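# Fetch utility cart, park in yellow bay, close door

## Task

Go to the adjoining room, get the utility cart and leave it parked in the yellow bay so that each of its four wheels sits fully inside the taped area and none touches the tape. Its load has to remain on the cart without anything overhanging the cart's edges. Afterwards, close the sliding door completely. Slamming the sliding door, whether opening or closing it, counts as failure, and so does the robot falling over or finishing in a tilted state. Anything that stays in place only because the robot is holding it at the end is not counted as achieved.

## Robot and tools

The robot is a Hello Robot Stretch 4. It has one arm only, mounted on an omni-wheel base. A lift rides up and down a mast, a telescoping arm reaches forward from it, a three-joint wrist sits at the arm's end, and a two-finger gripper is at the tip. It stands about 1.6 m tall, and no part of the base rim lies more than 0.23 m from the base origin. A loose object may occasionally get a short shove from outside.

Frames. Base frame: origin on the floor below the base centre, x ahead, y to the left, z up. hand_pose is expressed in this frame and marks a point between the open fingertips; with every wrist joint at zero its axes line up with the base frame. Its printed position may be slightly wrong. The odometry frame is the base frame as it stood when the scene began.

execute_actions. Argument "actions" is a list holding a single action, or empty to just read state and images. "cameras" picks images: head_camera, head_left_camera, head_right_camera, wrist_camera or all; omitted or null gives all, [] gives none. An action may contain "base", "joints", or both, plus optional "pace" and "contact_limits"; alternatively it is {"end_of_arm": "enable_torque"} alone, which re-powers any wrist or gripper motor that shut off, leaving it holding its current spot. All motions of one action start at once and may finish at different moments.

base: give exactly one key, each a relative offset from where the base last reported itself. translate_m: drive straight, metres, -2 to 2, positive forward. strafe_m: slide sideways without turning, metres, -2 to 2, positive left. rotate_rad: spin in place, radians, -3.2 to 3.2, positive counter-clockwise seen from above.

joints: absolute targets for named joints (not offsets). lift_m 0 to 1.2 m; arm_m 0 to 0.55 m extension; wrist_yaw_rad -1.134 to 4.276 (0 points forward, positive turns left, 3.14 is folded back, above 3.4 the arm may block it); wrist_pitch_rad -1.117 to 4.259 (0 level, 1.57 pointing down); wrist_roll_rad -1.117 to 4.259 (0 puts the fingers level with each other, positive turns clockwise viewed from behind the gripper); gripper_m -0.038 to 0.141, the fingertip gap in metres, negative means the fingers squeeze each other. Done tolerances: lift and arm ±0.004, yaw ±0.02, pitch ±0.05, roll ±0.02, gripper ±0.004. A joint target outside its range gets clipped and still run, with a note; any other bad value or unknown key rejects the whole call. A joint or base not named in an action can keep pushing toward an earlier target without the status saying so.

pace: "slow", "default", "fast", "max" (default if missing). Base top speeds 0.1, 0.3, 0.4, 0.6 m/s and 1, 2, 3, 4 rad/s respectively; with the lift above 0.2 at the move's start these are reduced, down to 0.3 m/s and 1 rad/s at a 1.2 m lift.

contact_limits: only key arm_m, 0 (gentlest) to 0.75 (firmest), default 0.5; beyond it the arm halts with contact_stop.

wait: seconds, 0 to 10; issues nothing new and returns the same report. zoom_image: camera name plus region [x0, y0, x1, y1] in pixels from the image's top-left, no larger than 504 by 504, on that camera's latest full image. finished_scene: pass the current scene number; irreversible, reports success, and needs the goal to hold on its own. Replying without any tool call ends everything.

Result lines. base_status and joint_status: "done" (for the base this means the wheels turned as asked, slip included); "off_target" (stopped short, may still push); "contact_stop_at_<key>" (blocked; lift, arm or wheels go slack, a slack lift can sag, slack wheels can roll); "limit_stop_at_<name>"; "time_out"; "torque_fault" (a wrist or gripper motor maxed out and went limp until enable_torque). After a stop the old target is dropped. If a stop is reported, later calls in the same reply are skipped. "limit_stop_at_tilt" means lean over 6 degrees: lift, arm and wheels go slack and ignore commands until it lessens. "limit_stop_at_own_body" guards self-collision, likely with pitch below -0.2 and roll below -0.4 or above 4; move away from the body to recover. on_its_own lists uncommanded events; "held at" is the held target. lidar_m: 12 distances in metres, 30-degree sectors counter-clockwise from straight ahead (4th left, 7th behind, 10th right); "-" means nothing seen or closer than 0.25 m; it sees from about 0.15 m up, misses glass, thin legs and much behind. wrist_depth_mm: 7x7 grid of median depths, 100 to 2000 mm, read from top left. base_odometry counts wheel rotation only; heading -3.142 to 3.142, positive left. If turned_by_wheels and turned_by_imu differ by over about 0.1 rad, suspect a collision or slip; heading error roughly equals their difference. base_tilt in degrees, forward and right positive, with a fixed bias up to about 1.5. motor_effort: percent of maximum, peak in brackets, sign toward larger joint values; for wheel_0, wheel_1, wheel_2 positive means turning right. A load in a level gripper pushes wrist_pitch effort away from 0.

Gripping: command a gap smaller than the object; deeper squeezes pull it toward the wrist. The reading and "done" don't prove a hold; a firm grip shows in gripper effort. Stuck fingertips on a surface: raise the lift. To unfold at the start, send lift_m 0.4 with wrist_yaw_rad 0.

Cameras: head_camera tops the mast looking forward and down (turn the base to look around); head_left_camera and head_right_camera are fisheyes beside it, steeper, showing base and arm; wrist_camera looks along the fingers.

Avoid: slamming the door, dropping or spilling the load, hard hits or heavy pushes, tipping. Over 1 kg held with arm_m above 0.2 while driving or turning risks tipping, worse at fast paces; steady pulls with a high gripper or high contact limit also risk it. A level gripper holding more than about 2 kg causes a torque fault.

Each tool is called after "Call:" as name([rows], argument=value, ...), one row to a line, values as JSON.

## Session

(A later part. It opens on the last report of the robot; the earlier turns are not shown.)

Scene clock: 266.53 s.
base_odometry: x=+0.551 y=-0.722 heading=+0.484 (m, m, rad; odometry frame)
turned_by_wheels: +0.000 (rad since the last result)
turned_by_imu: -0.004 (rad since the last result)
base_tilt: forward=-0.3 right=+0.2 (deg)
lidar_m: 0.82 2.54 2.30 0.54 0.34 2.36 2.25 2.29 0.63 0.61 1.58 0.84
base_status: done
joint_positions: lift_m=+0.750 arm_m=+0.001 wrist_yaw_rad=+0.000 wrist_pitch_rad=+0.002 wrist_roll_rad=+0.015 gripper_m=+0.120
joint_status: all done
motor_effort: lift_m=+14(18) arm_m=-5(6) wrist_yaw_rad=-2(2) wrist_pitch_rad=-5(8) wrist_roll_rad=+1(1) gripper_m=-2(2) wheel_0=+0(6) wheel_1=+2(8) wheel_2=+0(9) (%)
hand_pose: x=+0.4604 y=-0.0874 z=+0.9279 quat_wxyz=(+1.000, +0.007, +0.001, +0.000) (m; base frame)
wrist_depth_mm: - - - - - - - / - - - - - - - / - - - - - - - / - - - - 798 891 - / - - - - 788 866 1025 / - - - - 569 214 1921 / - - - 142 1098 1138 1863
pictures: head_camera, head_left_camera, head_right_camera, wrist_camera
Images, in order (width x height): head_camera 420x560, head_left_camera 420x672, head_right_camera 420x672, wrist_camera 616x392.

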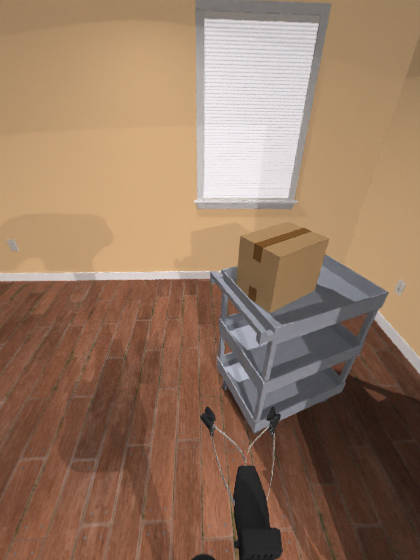

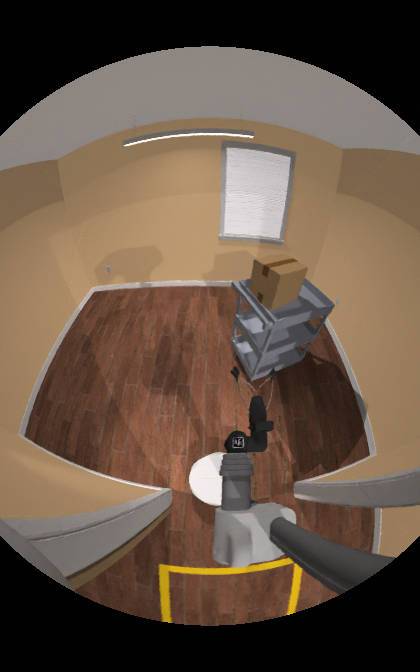

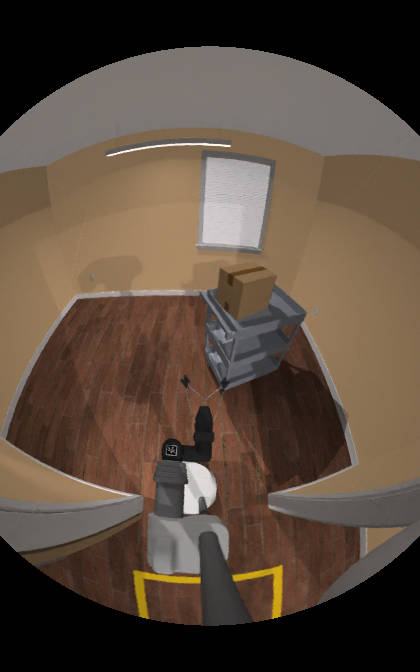

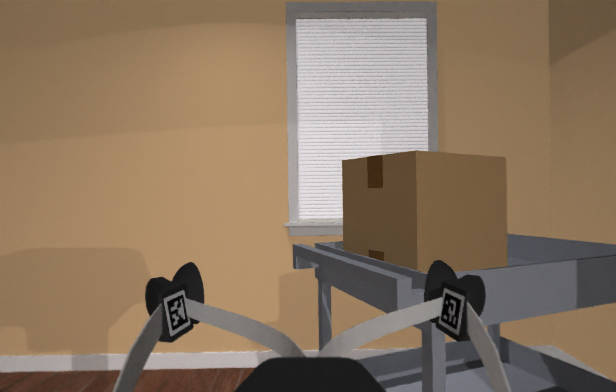

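Call:
execute_actions([
  {"base":{"translate_m":0.3},"joints":{"wrist_yaw_rad":1.57,"lift_m":1.05}},
], cameras=[])

Call:
execute_actions([
  {"base":{"strafe_m":0.4}},
], cameras=[])

Call:
execute_actions([
  {"base":{"translate_m":0.42}},
], cameras=[])

Call:
execute_actions([
  {"base":{"rotate_rad":-0.98},"joints":{"wrist_pitch_rad":0.9,"wrist_roll_rad":1.57}},
], cameras=[])

Call:
execute_actions([
  {"base":{"translate_m":-0.12},"joints":{"wrist_yaw_rad":0}},
])

Scene clock: 302.47 s.
base_odometry: x=+0.816 y=-0.582 heading=+0.484 (m, m, rad; odometry frame)
turned_by_wheels: +0.000 (rad since the last result)
turned_by_imu: -0.002 (rad since the last result)
base_tilt: forward=-0.4 right=+0.2 (deg)
lidar_m: 0.60 2.21 2.29 1.85 0.60 0.53 2.54 2.27 0.73 1.45 0.99 0.55
base_status: done
joint_positions: lift_m=+1.050 arm_m=+0.001 wrist_yaw_rad=+1.570 wrist_pitch_rad=+0.002 wrist_roll_rad=+0.015 gripper_m=+0.120
joint_status: all done
motor_effort: lift_m=+22(26) arm_m=-6(5) wrist_yaw_rad=-1(0) wrist_pitch_rad=-7(8) wrist_roll_rad=+1(1) gripper_m=+0(1) wheel_0=+2(6) wheel_1=+2(7) wheel_2=+0(11) (%)
hand_pose: x=+0.2596 y=+0.2884 z=+1.2272 quat_wxyz=(+0.707, +0.004, +0.006, +0.707) (m; base frame)
wrist_depth_mm: 1098 1661 - - - - - / 1060 1618 - - - - - / 1025 1661 - - - - - / 1098 1618 - - - - - / 1060 1618 - - - - - / 1078 1397 - - - 213 - / 1060 1397 - 142 - - -
pictures: none
No camera images: the call's "cameras" was empty. Leave "cameras" out to get every camera's image.

Scene clock: 305.13 s.
base_odometry: x=+0.630 y=-0.228 heading=+0.484 (m, m, rad; odometry frame)
turned_by_wheels: +0.000 (rad since the last result)
turned_by_imu: -0.003 (rad since the last result)
base_tilt: forward=-0.4 right=+0.2 (deg)
lidar_m: 2.15 2.23 1.86 1.77 0.64 0.41 0.40 2.68 1.10 1.52 0.76 0.81
base_status: done
joint_positions: lift_m=+1.050 arm_m=+0.001 wrist_yaw_rad=+1.570 wrist_pitch_rad=+0.002 wrist_roll_rad=+0.015 gripper_m=+0.120
joint_status: not commanded
motor_effort: lift_m=+21(22) arm_m=-5(5) wrist_yaw_rad=-2(1) wrist_pitch_rad=-7(5) wrist_roll_rad=+2(2) gripper_m=-3(1) wheel_0=+1(8) wheel_1=-1(9) wheel_2=+1(1) (%)
hand_pose: x=+0.2595 y=+0.2884 z=+1.2273 quat_wxyz=(+0.707, +0.004, +0.006, +0.707) (m; base frame)
wrist_depth_mm: 1118 1756 1808 1863 1808 1863 1808 / 1118 1661 1756 1756 1808 1808 1808 / 1098 1661 1756 1808 1756 1808 1808 / 1098 1708 1808 1808 1808 1808 1921 / 1098 1661 1708 1756 1756 1808 1808 / 1060 1499 1708 1863 1863 213 1756 / 1078 1430 1808 142 1808 1808 1863
pictures: none
No camera images: the call's "cameras" was empty. Leave "cameras" out to get every camera's image.

Scene clock: 308.03 s.
base_odometry: x=+1.001 y=-0.033 heading=+0.484 (m, m, rad; odometry frame)
turned_by_wheels: +0.000 (rad since the last result)
turned_by_imu: -0.002 (rad since the last result)
base_tilt: forward=-0.4 right=+0.2 (deg)
lidar_m: 1.73 1.79 1.89 1.79 1.24 0.89 0.82 2.83 1.32 0.59 0.56 0.64
base_status: done
joint_positions: lift_m=+1.050 arm_m=+0.001 wrist_yaw_rad=+1.570 wrist_pitch_rad=+0.002 wrist_roll_rad=+0.015 gripper_m=+0.120
joint_status: not commanded
motor_effort: lift_m=+21(21) arm_m=-6(5) wrist_yaw_rad=-2(2) wrist_pitch_rad=-6(8) wrist_roll_rad=+1(2) gripper_m=-2(2) wheel_0=+0(4) wheel_1=+1(3) wheel_2=+0(11) (%)
hand_pose: x=+0.2595 y=+0.2884 z=+1.2273 quat_wxyz=(+0.707, +0.004, +0.006, +0.707) (m; base frame)
wrist_depth_mm: 1756 1808 1808 1863 1808 1863 1863 / 1808 1808 1808 1863 1808 1808 1808 / 1756 1808 1808 1808 1863 1808 1863 / 1756 1808 1863 1756 1808 1863 1808 / 1708 1756 1756 1756 1808 1756 1808 / 1708 1756 1808 1863 1756 215 1808 / 1708 1708 1808 142 1863 1808 1863
pictures: none
No camera images: the call's "cameras" was empty. Leave "cameras" out to get every camera's image.

Scene clock: 309.97 s.
base_odometry: x=+1.002 y=-0.033 heading=-0.495 (m, m, rad; odometry frame)
turned_by_wheels: -0.980 (rad since the last result)
turned_by_imu: -0.986 (rad since the last result)
base_tilt: forward=-0.4 right=+0.2 (deg)
lidar_m: 0.57 0.62 1.72 1.83 1.85 1.79 1.18 0.85 0.82 1.36 1.28 0.59
base_status: done
joint_positions: lift_m=+1.050 arm_m=+0.001 wrist_yaw_rad=+1.570 wrist_pitch_rad=+0.901 wrist_roll_rad=+1.570 gripper_m=+0.120
joint_status: all done
motor_effort: lift_m=+21(21) arm_m=-6(6) wrist_yaw_rad=-2(2) wrist_pitch_rad=-5(5) wrist_roll_rad=+1(7) gripper_m=-1(1) wheel_0=+2(6) wheel_1=+2(5) wheel_2=+2(7) (%)
hand_pose: x=+0.2595 y=+0.1790 z=+1.0017 quat_wxyz=(+0.668, +0.232, +0.668, +0.232) (m; base frame)
wrist_depth_mm: 1366 1537 1756 1537 1308 1138 976 / 1366 1576 1808 1618 1308 1118 991 / 1464 1756 1863 1576 1308 1118 991 / 1618 1808 1983 1576 1336 1160 991 / 1708 - 1863 1618 1336 1118 991 / 1921 - 1863 1618 1281 212 831 / - - 1921 141 1281 1138 831
pictures: none
No camera images: the call's "cameras" was empty. Leave "cameras" out to get every camera's image.

Scene clock: 311.63 s.
base_odometry: x=+0.896 y=+0.024 heading=-0.495 (m, m, rad; odometry frame)
turned_by_wheels: +0.000 (rad since the last result)
turned_by_imu: +0.000 (rad since the last result)
base_tilt: forward=-0.5 right=+0.2 (deg)
lidar_m: 0.67 1.83 1.80 1.92 1.76 1.69 1.09 0.81 0.76 2.76 1.33 0.69
base_status: done
joint_positions: lift_m=+1.050 arm_m=+0.001 wrist_yaw_rad=+0.000 wrist_pitch_rad=+0.901 wrist_roll_rad=+1.570 gripper_m=+0.120
joint_status: all done
motor_effort: lift_m=+21(21) arm_m=-5(6) wrist_yaw_rad=-2(1) wrist_pitch_rad=-4(5) wrist_roll_rad=+0(1) gripper_m=-2(0) wheel_0=+0(4) wheel_1=-1(8) wheel_2=+2(9) (%)
hand_pose: x=+0.3509 y=-0.0874 z=+1.0017 quat_wxyz=(+0.637, +0.636, +0.308, -0.308) (m; base frame)
wrist_depth_mm: 1499 1708 1808 1618 1308 1118 991 / 1576 1921 1921 1618 1336 1118 1008 / 1042 820 640 1008 1255 1118 1008 / 574 654 1060 991 1229 1118 991 / 544 627 1042 976 1205 1138 1025 / 539 609 691 1042 1229 213 1042 / 1808 654 788 141 1308 1118 976
pictures: head_camera, head_left_camera, head_right_camera, wrist_camera
Images, in order (width x height): head_camera 420x560, head_left_camera 420x672, head_right_camera 420x672, wrist_camera 616x392.

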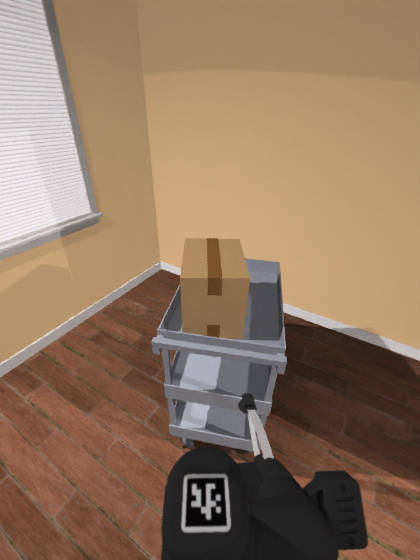

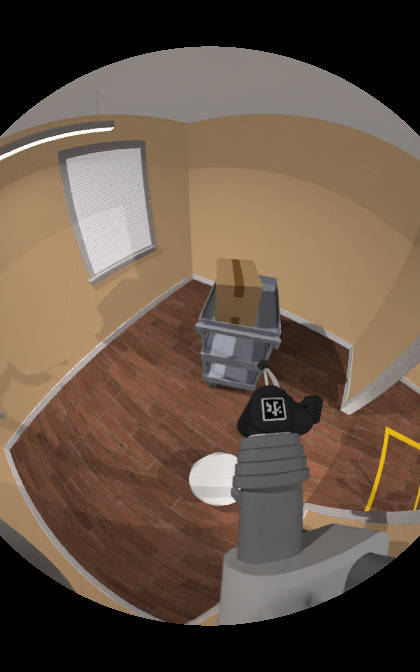

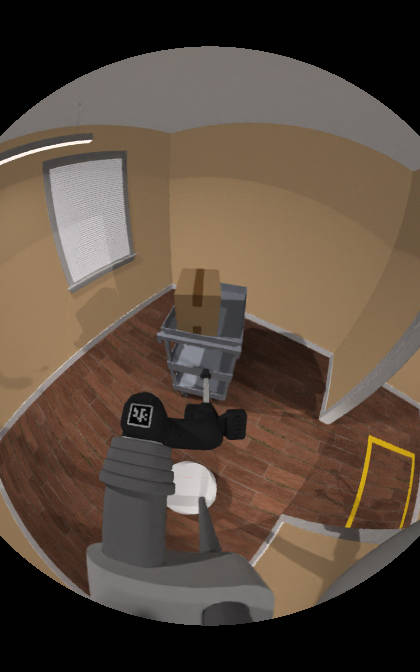

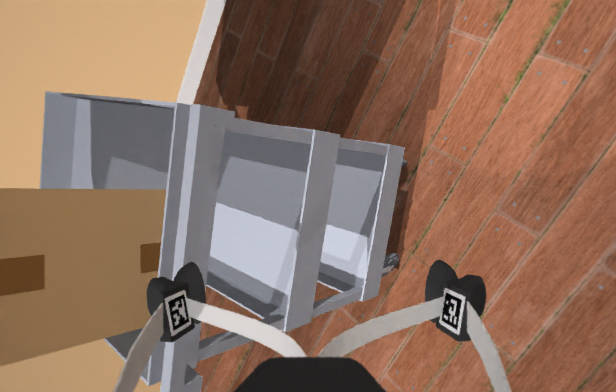

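Call:
execute_actions([
  {"base":{"strafe_m":0.07},"joints":{"lift_m":0.97}},
], cameras=[])

Call:
execute_actions([
  {"base":{"translate_m":0.25}},
], cameras=["wrist_camera","head_camera","head_right_camera"])

Scene clock: 324.83 s.
base_odometry: x=+0.929 y=+0.086 heading=-0.495 (m, m, rad; odometry frame)
turned_by_wheels: +0.000 (rad since the last result)
turned_by_imu: -0.002 (rad since the last result)
base_tilt: forward=-0.4 right=+0.2 (deg)
lidar_m: 0.69 1.82 1.74 1.83 1.69 1.65 1.15 0.86 0.82 2.85 1.37 0.70
base_status: done
joint_positions: lift_m=+0.970 arm_m=+0.001 wrist_yaw_rad=+0.000 wrist_pitch_rad=+0.901 wrist_roll_rad=+1.570 gripper_m=+0.120
joint_status: all done
motor_effort: lift_m=+13(18) arm_m=-5(5) wrist_yaw_rad=-3(3) wrist_pitch_rad=-7(4) wrist_roll_rad=+1(0) gripper_m=-1(1) wheel_0=+0(7) wheel_1=+0(8) wheel_2=+0(2) (%)
hand_pose: x=+0.3509 y=-0.0874 z=+0.9224 quat_wxyz=(+0.637, +0.636, +0.308, -0.308) (m; base frame)
wrist_depth_mm: 1499 1708 1808 1430 1229 1025 931 / 917 525 1025 1397 1229 1078 931 / 574 574 1042 904 1118 1042 931 / 549 591 1025 1182 1160 1025 931 / 549 603 976 1182 1182 1060 931 / 668 530 741 1397 1205 213 917 / 1921 585 1863 141 1229 1025 946
pictures: none
No camera images: the call's "cameras" was empty. Leave "cameras" out to get every camera's image.

Scene clock: 327.13 s.
base_odometry: x=+1.149 y=-0.033 heading=-0.495 (m, m, rad; odometry frame)
turned_by_wheels: +0.000 (rad since the last result)
turned_by_imu: -0.001 (rad since the last result)
base_tilt: forward=-0.4 right=+0.2 (deg)
lidar_m: 0.45 1.61 1.58 1.70 1.94 1.87 1.35 0.99 0.97 1.32 1.45 0.46
base_status: done
joint_positions: lift_m=+0.970 arm_m=+0.001 wrist_yaw_rad=+0.000 wrist_pitch_rad=+0.901 wrist_roll_rad=+1.570 gripper_m=+0.120
joint_status: not commanded
motor_effort: lift_m=+13(13) arm_m=-5(6) wrist_yaw_rad=-2(2) wrist_pitch_rad=-4(4) wrist_roll_rad=+0(1) gripper_m=+0(0) wheel_0=+2(5) wheel_1=+2(6) wheel_2=-1(9) (%)
hand_pose: x=+0.3509 y=-0.0874 z=+0.9224 quat_wxyz=(+0.637, +0.636, +0.308, -0.308) (m; base frame)
wrist_depth_mm: 1281 591 477 349 1182 1078 931 / 788 647 496 750 699 1042 917 / 329 389 433 788 732 991 931 / 330 387 397 798 715 991 931 / 329 384 399 809 750 1042 946 / 329 368 355 798 668 212 931 / 334 459 413 141 1205 1042 931
pictures: head_camera, head_right_camera, wrist_camera
Images, in order (width x height): head_camera 420x560, head_right_camera 420x672, wrist_camera 616x392.

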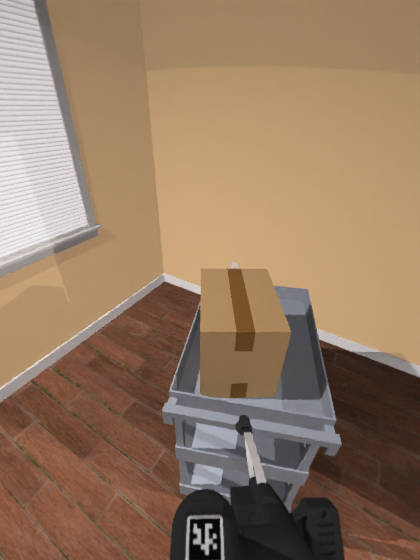

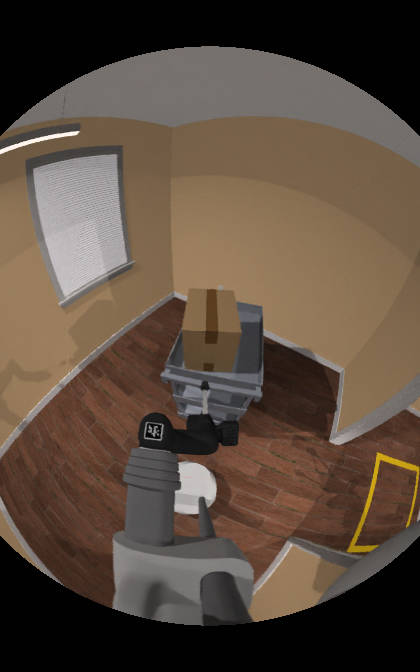

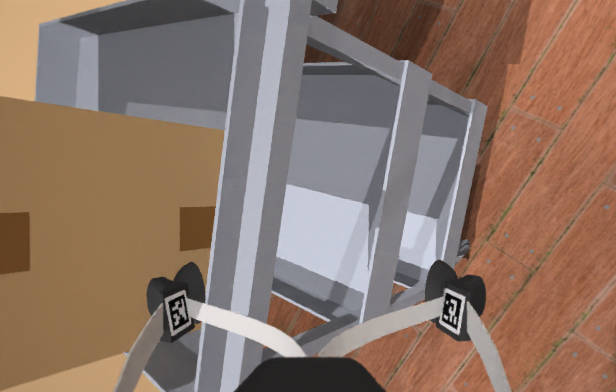

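Call:
execute_actions([
  {"base":{"translate_m":0.09},"joints":{"lift_m":0.93,"gripper_m":0.08},"pace":"slow"},
], cameras=["wrist_camera","head_camera"])

Scene clock: 337.93 s.
base_odometry: x=+1.228 y=-0.075 heading=-0.495 (m, m, rad; odometry frame)
turned_by_wheels: +0.000 (rad since the last result)
turned_by_imu: -0.002 (rad since the last result)
base_tilt: forward=-0.3 right=+0.2 (deg)
lidar_m: 0.36 1.58 1.53 1.64 2.03 1.94 1.42 1.06 1.02 1.32 0.45 0.39
base_status: done
joint_positions: lift_m=+0.930 arm_m=+0.001 wrist_yaw_rad=+0.000 wrist_pitch_rad=+0.901 wrist_roll_rad=+1.570 gripper_m=+0.080
joint_status: all done
motor_effort: lift_m=+13(12) arm_m=-5(5) wrist_yaw_rad=-2(2) wrist_pitch_rad=-4(3) wrist_roll_rad=+1(1) gripper_m=-4(2) wheel_0=+1(4) wheel_1=+3(6) wheel_2=-2(7) (%)
hand_pose: x=+0.3509 y=-0.0874 z=+0.8824 quat_wxyz=(+0.637, +0.636, +0.308, -0.308) (m; base frame)
wrist_depth_mm: 691 559 430 276 442 976 891 / 259 512 430 255 647 699 891 / 252 297 347 260 647 854 891 / 251 297 345 265 647 891 904 / 252 294 329 268 640 946 904 / 252 296 197 277 196 960 878 / 252 281 338 144 1098 991 878
pictures: head_camera, wrist_camera
Images, in order (width x height): head_camera 420x560, wrist_camera 616x392.

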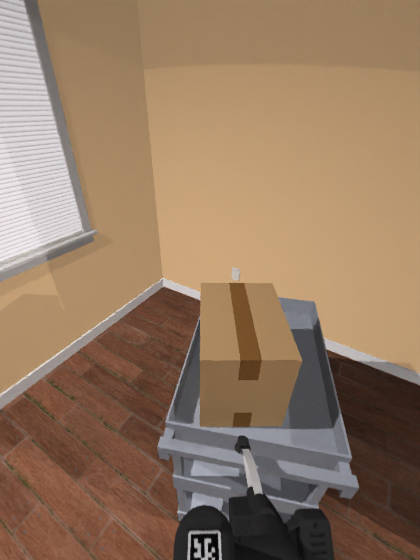

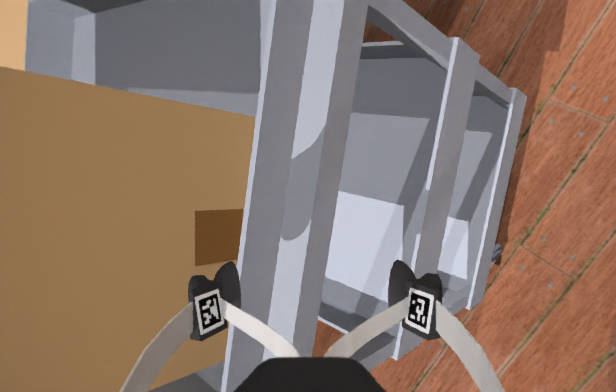

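Call:
execute_actions([
  {"base":{"translate_m":0.035},"joints":{"lift_m":0.885,"gripper_m":0.06},"pace":"slow"},
], cameras=["wrist_camera"])

Scene clock: 348.00 s.
base_odometry: x=+1.259 y=-0.092 heading=-0.494 (m, m, rad; odometry frame)
turned_by_wheels: +0.000 (rad since the last result)
turned_by_imu: -0.001 (rad since the last result)
base_tilt: forward=-0.5 right=+0.2 (deg)
lidar_m: 0.32 1.53 1.51 1.64 2.05 1.98 1.44 1.06 1.05 1.30 0.42 0.36
base_status: done
joint_positions: lift_m=+0.885 arm_m=+0.001 wrist_yaw_rad=+0.000 wrist_pitch_rad=+0.901 wrist_roll_rad=+1.570 gripper_m=+0.060
joint_status: all done
motor_effort: lift_m=+13(13) arm_m=-6(5) wrist_yaw_rad=-2(2) wrist_pitch_rad=-2(3) wrist_roll_rad=+0(0) gripper_m=-4(7) wheel_0=+3(4) wheel_1=+4(8) wheel_2=-2(7) (%)
hand_pose: x=+0.3509 y=-0.0874 z=+0.8374 quat_wxyz=(+0.637, +0.636, +0.308, -0.308) (m; base frame)
wrist_depth_mm: 621 466 353 195 530 917 854 / 222 274 343 196 585 549 854 / 222 260 298 201 597 723 854 / 222 259 290 207 597 809 854 / 223 263 265 209 597 842 854 / 223 262 195 213 193 917 878 / 222 249 260 145 544 931 866
pictures: wrist_camera
Images, in order (width x height): wrist_camera 616x392.

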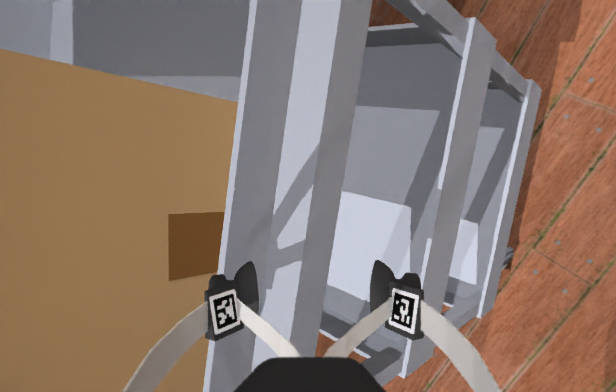

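Call:
execute_actions([
  {"joints":{"gripper_m":0.042}},
], cameras=["wrist_camera"])

Call:
execute_actions([
  {"base":{"translate_m":0.01},"joints":{"lift_m":0.865},"pace":"slow"},
], cameras=["wrist_camera"])

Scene clock: 355.40 s.
base_odometry: x=+1.259 y=-0.092 heading=-0.494 (m, m, rad; odometry frame)
turned_by_wheels: +0.000 (rad since the last result)
turned_by_imu: -0.001 (rad since the last result)
base_tilt: forward=-0.4 right=+0.2 (deg)
lidar_m: 0.37 0.41 1.51 1.64 2.06 1.98 1.42 1.06 1.04 1.29 0.40 0.35
base_status: not commanded
joint_positions: lift_m=+0.885 arm_m=+0.001 wrist_yaw_rad=+0.000 wrist_pitch_rad=+0.897 wrist_roll_rad=+1.570 gripper_m=+0.042
joint_status: all done
motor_effort: lift_m=+13(13) arm_m=-5(5) wrist_yaw_rad=-3(4) wrist_pitch_rad=+11(9) wrist_roll_rad=+0(0) gripper_m=-8(7) wheel_0=+2(3) wheel_1=+4(4) wheel_2=-2(2) (%)
hand_pose: x=+0.3520 y=-0.0873 z=+0.8382 quat_wxyz=(+0.638, +0.637, +0.307, -0.306) (m; base frame)
wrist_depth_mm: 615 473 359 196 508 917 854 / 220 272 336 196 591 549 842 / 221 258 296 202 597 723 842 / 220 258 289 204 603 798 866 / 221 260 287 210 585 820 866 / 220 258 192 213 191 842 878 / 220 242 266 148 530 931 866
pictures: wrist_camera
Images, in order (width x height): wrist_camera 616x392.

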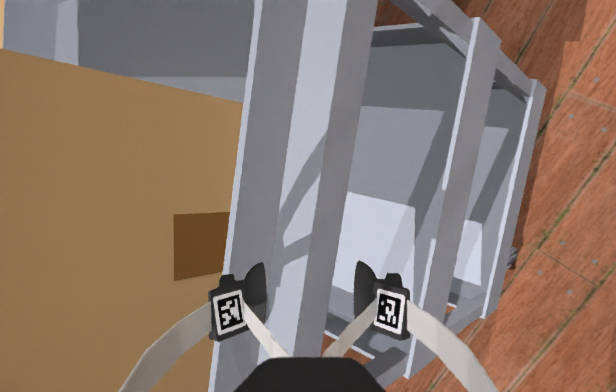

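Scene clock: 356.33 s.
base_odometry: x=+1.268 y=-0.097 heading=-0.494 (m, m, rad; odometry frame)
turned_by_wheels: +0.000 (rad since the last result)
turned_by_imu: +0.000 (rad since the last result)
base_tilt: forward=-0.4 right=+0.2 (deg)
lidar_m: 0.35 0.40 1.53 1.61 2.03 1.98 1.44 1.05 1.03 1.30 0.43 0.36
base_status: done
joint_positions: lift_m=+0.866 arm_m=+0.000 wrist_yaw_rad=+0.000 wrist_pitch_rad=+0.889 wrist_roll_rad=+1.570 gripper_m=+0.042
joint_status: all done
on_its_own: wrist_pitch_rad is at rest, and its effort (+31) is outside its rest range (-23 to +23)
motor_effort: lift_m=+8(16) arm_m=-2(6) wrist_yaw_rad=-4(7) wrist_pitch_rad=+31(34) wrist_roll_rad=+0(0) gripper_m=-9(8) wheel_0=+3(6) wheel_1=+1(6) wheel_2=-2(8) (%)
hand_pose: x=+0.3532 y=-0.0873 z=+0.8201 quat_wxyz=(+0.639, +0.638, +0.304, -0.304) (m; base frame)
wrist_depth_mm: 609 449 338 181 564 496 842 / 221 271 291 182 580 530 820 / 221 259 239 187 585 699 820 / 221 257 243 193 591 778 842 / 220 258 237 194 574 798 854 / 221 253 193 203 191 831 842 / 222 241 244 194 535 891 866
pictures: wrist_camera
Images, in order (width x height): wrist_camera 616x392.

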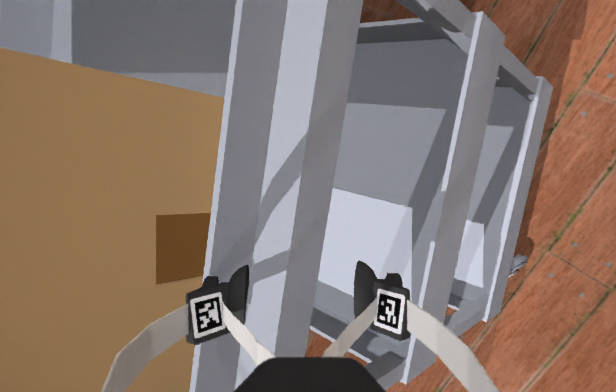

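Call:
execute_actions([
  {"joints":{"lift_m":0.9}},
], cameras=[])

Call:
execute_actions([
  {"base":{"translate_m":-0.035},"pace":"slow"},
], cameras=["wrist_camera"])

Call:
execute_actions([
  {"joints":{"lift_m":0.865},"pace":"slow"},
], cameras=["wrist_camera"])

Scene clock: 364.53 s.
base_odometry: x=+1.268 y=-0.097 heading=-0.494 (m, m, rad; odometry frame)
turned_by_wheels: +0.000 (rad since the last result)
turned_by_imu: -0.001 (rad since the last result)
base_tilt: forward=-0.3 right=+0.3 (deg)
lidar_m: 0.33 0.41 1.51 1.62 2.05 1.99 1.42 1.08 1.05 1.31 0.42 0.35
base_status: not commanded
joint_positions: lift_m=+0.900 arm_m=+0.000 wrist_yaw_rad=+0.000 wrist_pitch_rad=+0.901 wrist_roll_rad=+1.570 gripper_m=+0.042
joint_status: all done
motor_effort: lift_m=+22(23) arm_m=-2(2) wrist_yaw_rad=-3(7) wrist_pitch_rad=-2(32) wrist_roll_rad=+0(1) gripper_m=-6(8) wheel_0=+2(3) wheel_1=+1(2) wheel_2=-2(2) (%)
hand_pose: x=+0.3504 y=-0.0874 z=+0.8517 quat_wxyz=(+0.637, +0.636, +0.308, -0.308) (m; base frame)
wrist_depth_mm: 634 500 375 234 373 917 878 / 219 271 353 233 585 559 854 / 218 257 303 214 585 732 878 / 218 256 301 214 603 778 866 / 219 257 294 219 603 842 866 / 219 257 195 220 191 878 878 / 219 246 277 149 549 917 866
pictures: none
No camera images: the call's "cameras" was empty. Leave "cameras" out to get every camera's image.

Scene clock: 366.00 s.
base_odometry: x=+1.237 y=-0.080 heading=-0.494 (m, m, rad; odometry frame)
turned_by_wheels: +0.000 (rad since the last result)
turned_by_imu: +0.000 (rad since the last result)
base_tilt: forward=-0.4 right=+0.2 (deg)
lidar_m: 0.36 1.57 1.52 1.63 1.98 1.94 1.39 1.06 1.03 1.26 0.45 0.39
base_status: done
joint_positions: lift_m=+0.900 arm_m=+0.000 wrist_yaw_rad=+0.000 wrist_pitch_rad=+0.897 wrist_roll_rad=+1.570 gripper_m=+0.042
joint_status: not commanded
motor_effort: lift_m=+21(22) arm_m=-2(3) wrist_yaw_rad=-3(4) wrist_pitch_rad=+10(9) wrist_roll_rad=+0(0) gripper_m=-5(7) wheel_0=-1(3) wheel_1=-2(5) wheel_2=+5(6) (%)
hand_pose: x=+0.3513 y=-0.0873 z=+0.8525 quat_wxyz=(+0.637, +0.637, +0.307, -0.306) (m; base frame)
wrist_depth_mm: 654 500 384 222 549 960 878 / 253 449 373 229 621 634 854 / 248 289 322 236 615 820 878 / 247 290 322 236 621 866 866 / 248 289 289 248 603 891 866 / 248 291 193 640 191 931 866 / 248 277 291 149 597 931 866
pictures: wrist_camera
Images, in order (width x height): wrist_camera 616x392.

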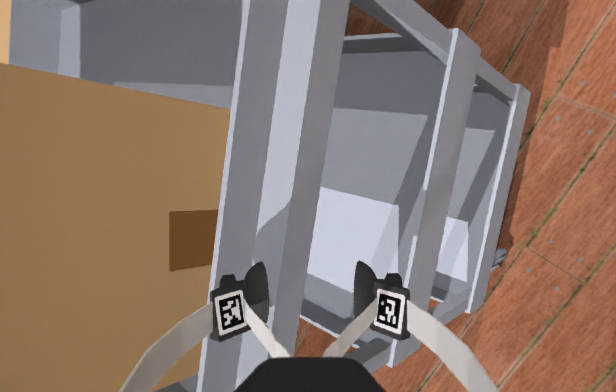

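Scene clock: 367.13 s.
base_odometry: x=+1.237 y=-0.080 heading=-0.494 (m, m, rad; odometry frame)
turned_by_wheels: +0.000 (rad since the last result)
turned_by_imu: +0.000 (rad since the last result)
base_tilt: forward=-0.4 right=+0.2 (deg)
lidar_m: 0.40 1.58 1.54 1.63 2.00 1.96 1.40 1.06 1.03 1.30 1.50 0.37
base_status: not commanded
joint_positions: lift_m=+0.866 arm_m=+0.000 wrist_yaw_rad=+0.000 wrist_pitch_rad=+0.882 wrist_roll_rad=+1.570 gripper_m=+0.042
joint_status: all done
on_its_own: wrist_pitch_rad is at rest, and its effort (+52) is outside its rest range (-23 to +23)
motor_effort: lift_m=+4(21) arm_m=-2(2) wrist_yaw_rad=-1(2) wrist_pitch_rad=+52(50) wrist_roll_rad=+0(0) gripper_m=-7(9) wheel_0=+1(1) wheel_1=-1(2) wheel_2=+1(5) (%)
hand_pose: x=+0.3547 y=-0.0875 z=+0.8217 quat_wxyz=(+0.640, +0.639, +0.302, -0.302) (m; base frame)
wrist_depth_mm: 647 469 245 210 484 931 854 / 256 427 246 303 591 621 842 / 251 294 248 654 597 788 854 / 252 293 249 676 597 809 842 / 252 294 229 676 574 854 842 / 252 200 219 683 192 917 866 / 248 282 229 1255 603 917 854
pictures: wrist_camera
Images, in order (width x height): wrist_camera 616x392.

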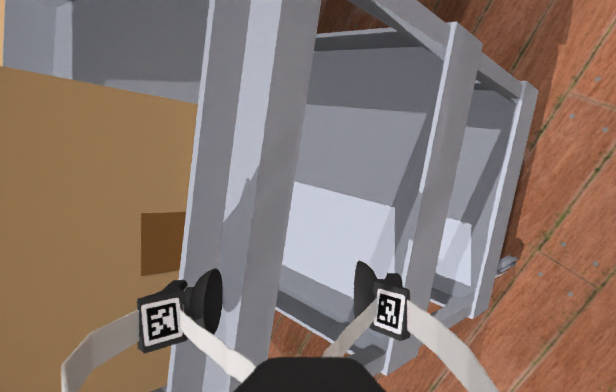

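Call:
execute_actions([
  {"joints":{"lift_m":0.92}},
], cameras=[])

Call:
execute_actions([
  {"base":{"translate_m":-0.2}},
], cameras=[])

Call:
execute_actions([
  {"joints":{"lift_m":0.64,"wrist_pitch_rad":0,"gripper_m":0.08}},
], cameras=["wrist_camera"])

Scene clock: 379.57 s.
base_odometry: x=+1.237 y=-0.080 heading=-0.494 (m, m, rad; odometry frame)
turned_by_wheels: +0.000 (rad since the last result)
turned_by_imu: -0.001 (rad since the last result)
base_tilt: forward=-0.4 right=+0.3 (deg)
lidar_m: 0.38 1.54 1.54 1.65 2.00 1.92 1.40 1.04 1.02 1.29 1.51 0.39
base_status: not commanded
joint_positions: lift_m=+0.920 arm_m=+0.000 wrist_yaw_rad=+0.000 wrist_pitch_rad=+0.901 wrist_roll_rad=+1.570 gripper_m=+0.042
joint_status: all done
motor_effort: lift_m=+22(25) arm_m=-2(2) wrist_yaw_rad=-3(7) wrist_pitch_rad=-1(54) wrist_roll_rad=+0(1) gripper_m=-4(7) wheel_0=+1(1) wheel_1=-1(1) wheel_2=+2(2) (%)
hand_pose: x=+0.3504 y=-0.0874 z=+0.8717 quat_wxyz=(+0.637, +0.636, +0.308, -0.308) (m; base frame)
wrist_depth_mm: 676 535 410 241 477 976 878 / 266 496 410 247 647 715 891 / 254 297 342 253 640 842 866 / 254 297 342 258 647 866 904 / 255 298 330 263 627 931 866 / 255 300 195 272 190 976 878 / 255 286 317 149 1098 946 904
pictures: none
No camera images: the call's "cameras" was empty. Leave "cameras" out to get every camera's image.

Scene clock: 381.63 s.
base_odometry: x=+1.061 y=+0.015 heading=-0.495 (m, m, rad; odometry frame)
turned_by_wheels: +0.000 (rad since the last result)
turned_by_imu: +0.000 (rad since the last result)
base_tilt: forward=-0.4 right=+0.3 (deg)
lidar_m: 0.57 1.68 1.66 1.72 1.85 1.78 1.25 0.95 0.89 1.37 1.37 0.56
base_status: done
joint_positions: lift_m=+0.920 arm_m=+0.000 wrist_yaw_rad=+0.000 wrist_pitch_rad=+0.901 wrist_roll_rad=+1.570 gripper_m=+0.042
joint_status: not commanded
motor_effort: lift_m=+22(22) arm_m=-2(2) wrist_yaw_rad=-2(2) wrist_pitch_rad=-3(5) wrist_roll_rad=+0(0) gripper_m=-5(8) wheel_0=+0(5) wheel_1=-3(4) wheel_2=-1(10) (%)
hand_pose: x=+0.3504 y=-0.0874 z=+0.8717 quat_wxyz=(+0.637, +0.636, +0.308, -0.308) (m; base frame)
wrist_depth_mm: 732 399 477 1430 1160 991 891 / 778 402 854 732 1138 991 878 / 439 407 878 750 1008 1008 878 / 424 418 904 778 1042 991 878 / 424 430 904 788 1060 1008 904 / 427 439 195 759 191 991 891 / 1756 413 1708 149 1138 976 891
pictures: none
No camera images: the call's "cameras" was empty. Leave "cameras" out to get every camera's image.

Scene clock: 383.83 s.
base_odometry: x=+1.061 y=+0.015 heading=-0.495 (m, m, rad; odometry frame)
turned_by_wheels: +0.000 (rad since the last result)
turned_by_imu: -0.001 (rad since the last result)
base_tilt: forward=-0.4 right=+0.2 (deg)
lidar_m: 0.56 1.70 1.65 1.75 1.84 1.78 1.29 0.95 0.92 1.33 1.35 0.56
base_status: not commanded
joint_positions: lift_m=+0.640 arm_m=+0.000 wrist_yaw_rad=+0.000 wrist_pitch_rad=+0.003 wrist_roll_rad=+1.570 gripper_m=+0.080
joint_status: all done
motor_effort: lift_m=+13(19) arm_m=-2(2) wrist_yaw_rad=-2(3) wrist_pitch_rad=-9(16) wrist_roll_rad=+0(1) gripper_m=-4(4) wheel_0=+0(0) wheel_1=-3(3) wheel_2=-1(1) (%)
hand_pose: x=+0.4598 y=-0.0874 z=+0.8177 quat_wxyz=(+0.707, +0.707, +0.001, -0.001) (m; base frame)
wrist_depth_mm: 1618 1618 1576 362 1576 759 517 / 1708 1661 1756 373 960 820 554 / 1863 1863 477 382 1808 820 564 / - 477 477 392 1983 831 564 / - 477 480 407 1060 809 559 / - 480 197 418 198 723 549 / 1921 1921 1983 144 1921 449 436
pictures: wrist_camera
Images, in order (width x height): wrist_camera 616x392.

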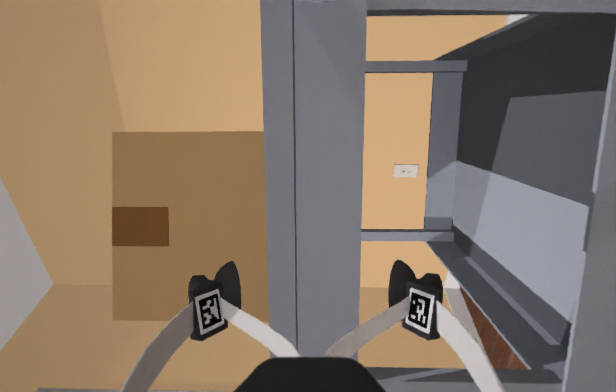

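Call:
execute_actions([
  {"base":{"translate_m":0.13},"joints":{"gripper_m":0.13},"pace":"slow"},
], cameras=["wrist_camera","head_camera"])

Scene clock: 392.40 s.
base_odometry: x=+1.175 y=-0.047 heading=-0.494 (m, m, rad; odometry frame)
turned_by_wheels: +0.000 (rad since the last result)
turned_by_imu: -0.002 (rad since the last result)
base_tilt: forward=-0.4 right=+0.2 (deg)
lidar_m: 0.45 1.60 1.59 1.67 1.97 1.90 1.37 1.01 1.01 1.33 1.47 0.44
base_status: done
joint_positions: lift_m=+0.640 arm_m=+0.000 wrist_yaw_rad=+0.000 wrist_pitch_rad=+0.003 wrist_roll_rad=+1.570 gripper_m=+0.130
joint_status: all done
motor_effort: lift_m=+13(14) arm_m=-2(2) wrist_yaw_rad=-2(2) wrist_pitch_rad=-9(10) wrist_roll_rad=+0(1) gripper_m=+0(6) wheel_0=+2(5) wheel_1=+2(4) wheel_2=-3(8) (%)
hand_pose: x=+0.4598 y=-0.0874 z=+0.8177 quat_wxyz=(+0.707, +0.707, +0.001, -0.001) (m; base frame)
wrist_depth_mm: 1499 1464 1464 246 778 809 539 / 1618 1661 1499 253 1464 820 554 / 347 345 343 259 1661 831 549 / 349 345 343 265 1863 842 544 / 349 347 343 274 1983 768 549 / 351 351 215 282 285 210 539 / 1708 351 345 143 1808 1756 500
pictures: head_camera, wrist_camera
Images, in order (width x height): head_camera 420x560, wrist_camera 616x392.

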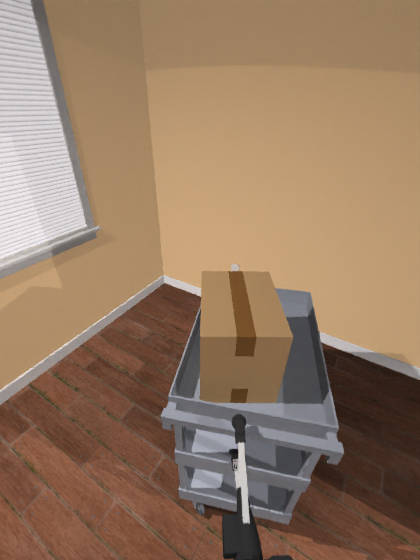

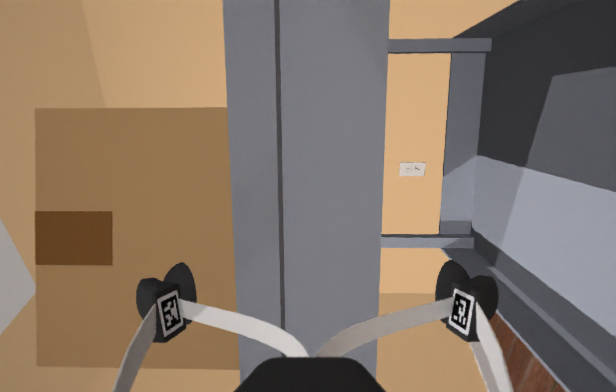

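Call:
execute_actions([
  {"base":{"translate_m":0.1},"pace":"slow"},
], cameras=["wrist_camera"])

Call:
execute_actions([
  {"joints":{"gripper_m":0.0}},
], cameras=["wrist_camera","head_camera"])

Call:
execute_actions([
  {"base":{"translate_m":-0.3},"pace":"slow"},
], cameras=["wrist_camera","head_left_camera"])

Scene clock: 401.07 s.
base_odometry: x=+1.263 y=-0.094 heading=-0.494 (m, m, rad; odometry frame)
turned_by_wheels: +0.000 (rad since the last result)
turned_by_imu: -0.002 (rad since the last result)
base_tilt: forward=-0.4 right=+0.2 (deg)
lidar_m: 0.40 1.54 1.54 1.61 2.04 1.98 1.44 1.06 1.05 1.30 1.52 0.39
base_status: done
joint_positions: lift_m=+0.640 arm_m=+0.000 wrist_yaw_rad=+0.000 wrist_pitch_rad=-0.003 wrist_roll_rad=+1.570 gripper_m=+0.130
joint_status: not commanded
motor_effort: lift_m=+13(14) arm_m=-1(2) wrist_yaw_rad=-1(8) wrist_pitch_rad=+11(15) wrist_roll_rad=+1(1) gripper_m=+1(2) wheel_0=+4(5) wheel_1=+4(7) wheel_2=-4(9) (%)
hand_pose: x=+0.4596 y=-0.0875 z=+0.8195 quat_wxyz=(+0.707, +0.707, -0.001, +0.001) (m; base frame)
wrist_depth_mm: 1430 1430 128 183 182 715 559 / 1537 1430 132 187 189 759 559 / 285 281 137 195 196 778 559 / 285 281 142 202 203 798 554 / 286 283 147 209 211 741 554 / 289 202 153 216 214 211 535 / 289 286 160 143 228 1708 488
pictures: wrist_camera
Images, in order (width x height): wrist_camera 616x392.

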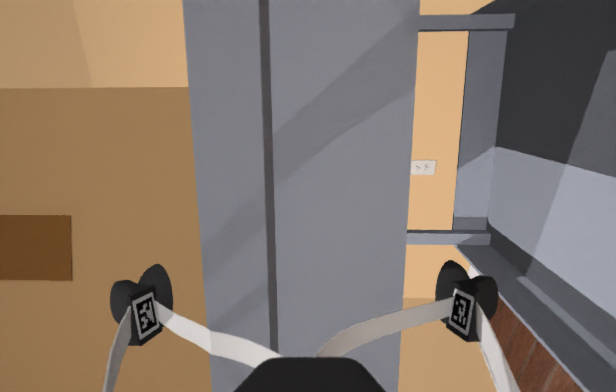

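Scene clock: 403.27 s.
base_odometry: x=+1.263 y=-0.094 heading=-0.494 (m, m, rad; odometry frame)
turned_by_wheels: +0.000 (rad since the last result)
turned_by_imu: -0.001 (rad since the last result)
base_tilt: forward=-0.4 right=+0.3 (deg)
lidar_m: 0.37 0.40 1.51 1.62 2.05 1.97 1.43 1.08 1.04 1.31 0.45 0.36
base_status: not commanded
joint_positions: lift_m=+0.640 arm_m=+0.000 wrist_yaw_rad=+0.001 wrist_pitch_rad=+0.004 wrist_roll_rad=+1.571 gripper_m=+0.001
joint_status: all done
motor_effort: lift_m=+13(13) arm_m=-2(1) wrist_yaw_rad=-6(12) wrist_pitch_rad=-13(21) wrist_roll_rad=-4(2) gripper_m=-33(36) wheel_0=+2(4) wheel_1=+2(4) wheel_2=+2(3) (%)
hand_pose: x=+0.4598 y=-0.0871 z=+0.8175 quat_wxyz=(+0.707, +0.707, +0.002, -0.001) (m; base frame)
wrist_depth_mm: 1430 1397 116 170 171 707 544 / 266 265 119 175 176 750 554 / 266 266 123 181 182 788 549 / 267 267 127 188 188 798 549 / 270 267 131 195 196 768 549 / 270 267 137 202 198 176 535 / 272 270 140 207 206 1756 449
pictures: head_camera, wrist_camera
Images, in order (width x height): head_camera 420x560, wrist_camera 616x392.

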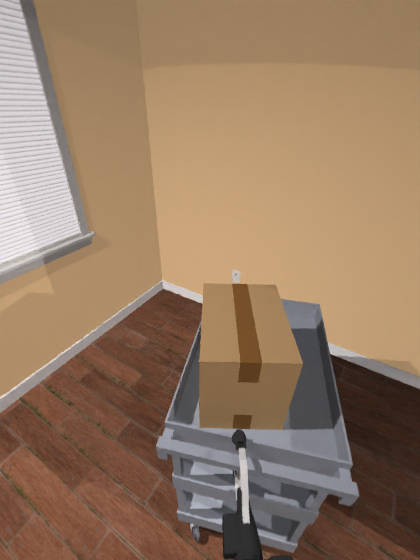

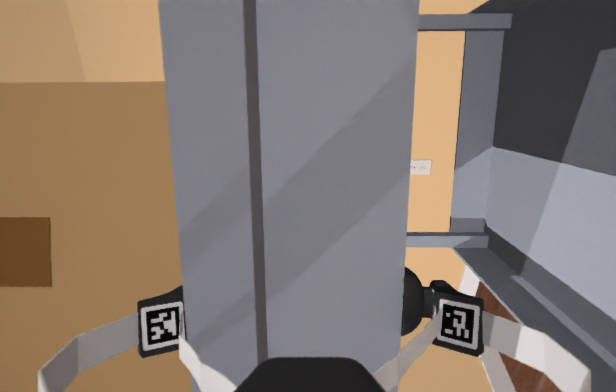

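Scene clock: 407.53 s.
base_odometry: x=+0.999 y=+0.048 heading=-0.495 (m, m, rad; odometry frame)
turned_by_wheels: -0.001 (rad since the last result)
turned_by_imu: -0.001 (rad since the last result)
base_tilt: forward=-0.4 right=+0.3 (deg)
lidar_m: 0.39 1.75 1.70 1.77 1.80 1.70 1.22 0.88 0.88 1.43 0.44 0.38
base_status: done
joint_positions: lift_m=+0.640 arm_m=+0.000 wrist_yaw_rad=-0.005 wrist_pitch_rad=+0.003 wrist_roll_rad=+1.568 gripper_m=+0.001
joint_status: not commanded
motor_effort: lift_m=+13(13) arm_m=-1(1) wrist_yaw_rad=+12(13) wrist_pitch_rad=-8(10) wrist_roll_rad=+6(5) gripper_m=-31(34) wheel_0=-6(6) wheel_1=-4(7) wheel_2=+3(10) (%)
hand_pose: x=+0.4592 y=-0.0889 z=+0.8177 quat_wxyz=(+0.708, +0.706, -0.001, -0.003) (m; base frame)
wrist_depth_mm: 1708 1661 114 169 168 732 549 / 265 262 118 175 174 750 554 / 264 263 122 181 181 778 549 / 267 265 126 187 187 798 544 / 270 268 131 194 195 741 549 / 271 267 136 204 198 175 521 / 272 271 141 208 208 1808 459
pictures: head_left_camera, wrist_camera
Images, in order (width x height): head_left_camera 420x672, wrist_camera 616x392.

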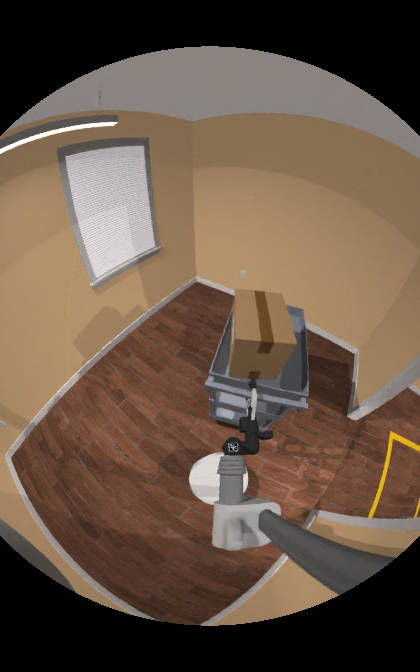

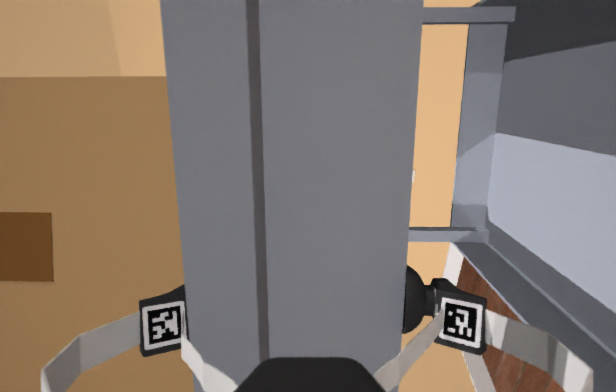

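Call:
execute_actions([
  {"base":{"strafe_m":0.3},"pace":"slow"},
], cameras=["head_left_camera"])

Call:
execute_actions([
  {"base":{"rotate_rad":-0.4},"pace":"slow"},
], cameras=["head_left_camera"])

Scene clock: 432.97 s.
base_odometry: x=+1.142 y=+0.312 heading=-0.495 (m, m, rad; odometry frame)
turned_by_wheels: -0.001 (rad since the last result)
turned_by_imu: -0.005 (rad since the last result)
base_tilt: forward=-0.4 right=+0.3 (deg)
lidar_m: 0.44 1.49 1.45 1.53 1.63 1.56 1.57 1.17 1.13 1.66 0.31 0.30
base_status: done
joint_positions: lift_m=+0.640 arm_m=+0.000 wrist_yaw_rad=-0.011 wrist_pitch_rad=-0.002 wrist_roll_rad=+1.567 gripper_m=+0.001
joint_status: not commanded
on_its_own: wrist_yaw_rad is at rest, and its effort (+30) is outside its rest range (-13 to +13)
motor_effort: lift_m=+13(13) arm_m=-1(1) wrist_yaw_rad=+30(40) wrist_pitch_rad=+3(9) wrist_roll_rad=+9(14) gripper_m=-27(28) wheel_0=-6(13) wheel_1=+1(6) wheel_2=-3(4) (%)
hand_pose: x=+0.4587 y=-0.0906 z=+0.8191 quat_wxyz=(+0.708, +0.706, -0.005, -0.003) (m; base frame)
wrist_depth_mm: 210 - 127 126 125 699 564 / 225 - - 139 138 741 559 / 242 240 - 154 153 - 559 / 264 260 108 174 173 - 508 / 289 285 110 199 203 - 891 / 1983 301 128 231 224 174 1308 / 1661 1576 147 257 266 314 307
pictures: head_left_camera
Images, in order (width x height): head_left_camera 420x672.

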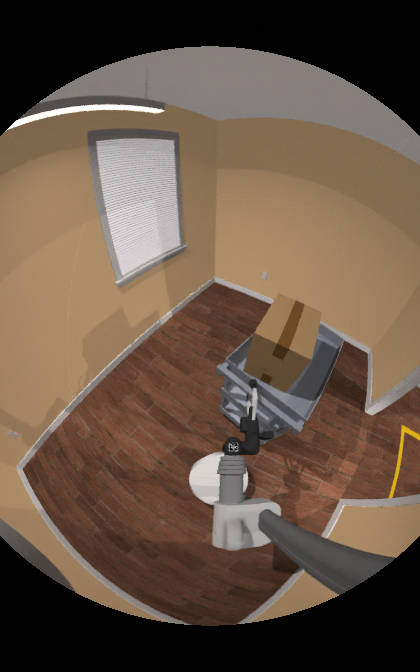

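Scene clock: 434.50 s.
base_odometry: x=+1.142 y=+0.312 heading=-0.894 (m, m, rad; odometry frame)
turned_by_wheels: -0.399 (rad since the last result)
turned_by_imu: -0.401 (rad since the last result)
base_tilt: forward=-0.3 right=+0.2 (deg)
lidar_m: 0.38 1.78 1.46 1.43 1.60 1.58 1.56 1.43 1.15 1.12 1.64 0.43
base_status: done
joint_positions: lift_m=+0.640 arm_m=+0.000 wrist_yaw_rad=+0.002 wrist_pitch_rad=+0.003 wrist_roll_rad=+1.571 gripper_m=+0.001
joint_status: not commanded
motor_effort: lift_m=+13(13) arm_m=-1(1) wrist_yaw_rad=-8(54) wrist_pitch_rad=-10(9) wrist_roll_rad=-3(9) gripper_m=-30(33) wheel_0=+6(16) wheel_1=+4(7) wheel_2=+2(13) (%)
hand_pose: x=+0.4598 y=-0.0868 z=+0.8176 quat_wxyz=(+0.707, +0.707, +0.002, +0.000) (m; base frame)
wrist_depth_mm: 1808 1863 157 215 216 1863 530 / 310 306 158 216 788 788 549 / 301 300 159 218 1921 820 549 / 297 293 160 220 1983 820 549 / 289 286 161 220 809 809 544 / 283 279 163 224 200 640 544 / 277 273 164 222 223 1863 480
pictures: head_left_camera
Images, in order (width x height): head_left_camera 420x672.

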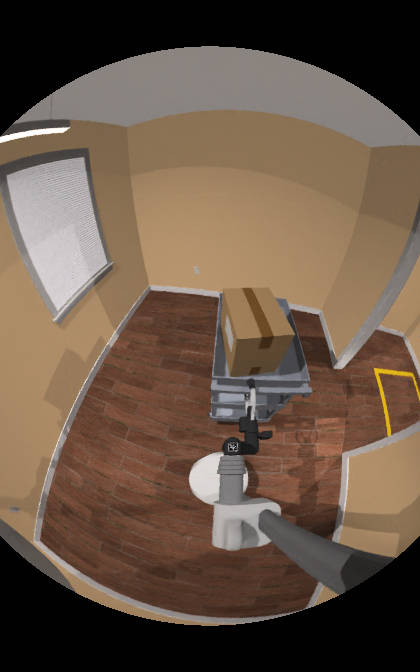

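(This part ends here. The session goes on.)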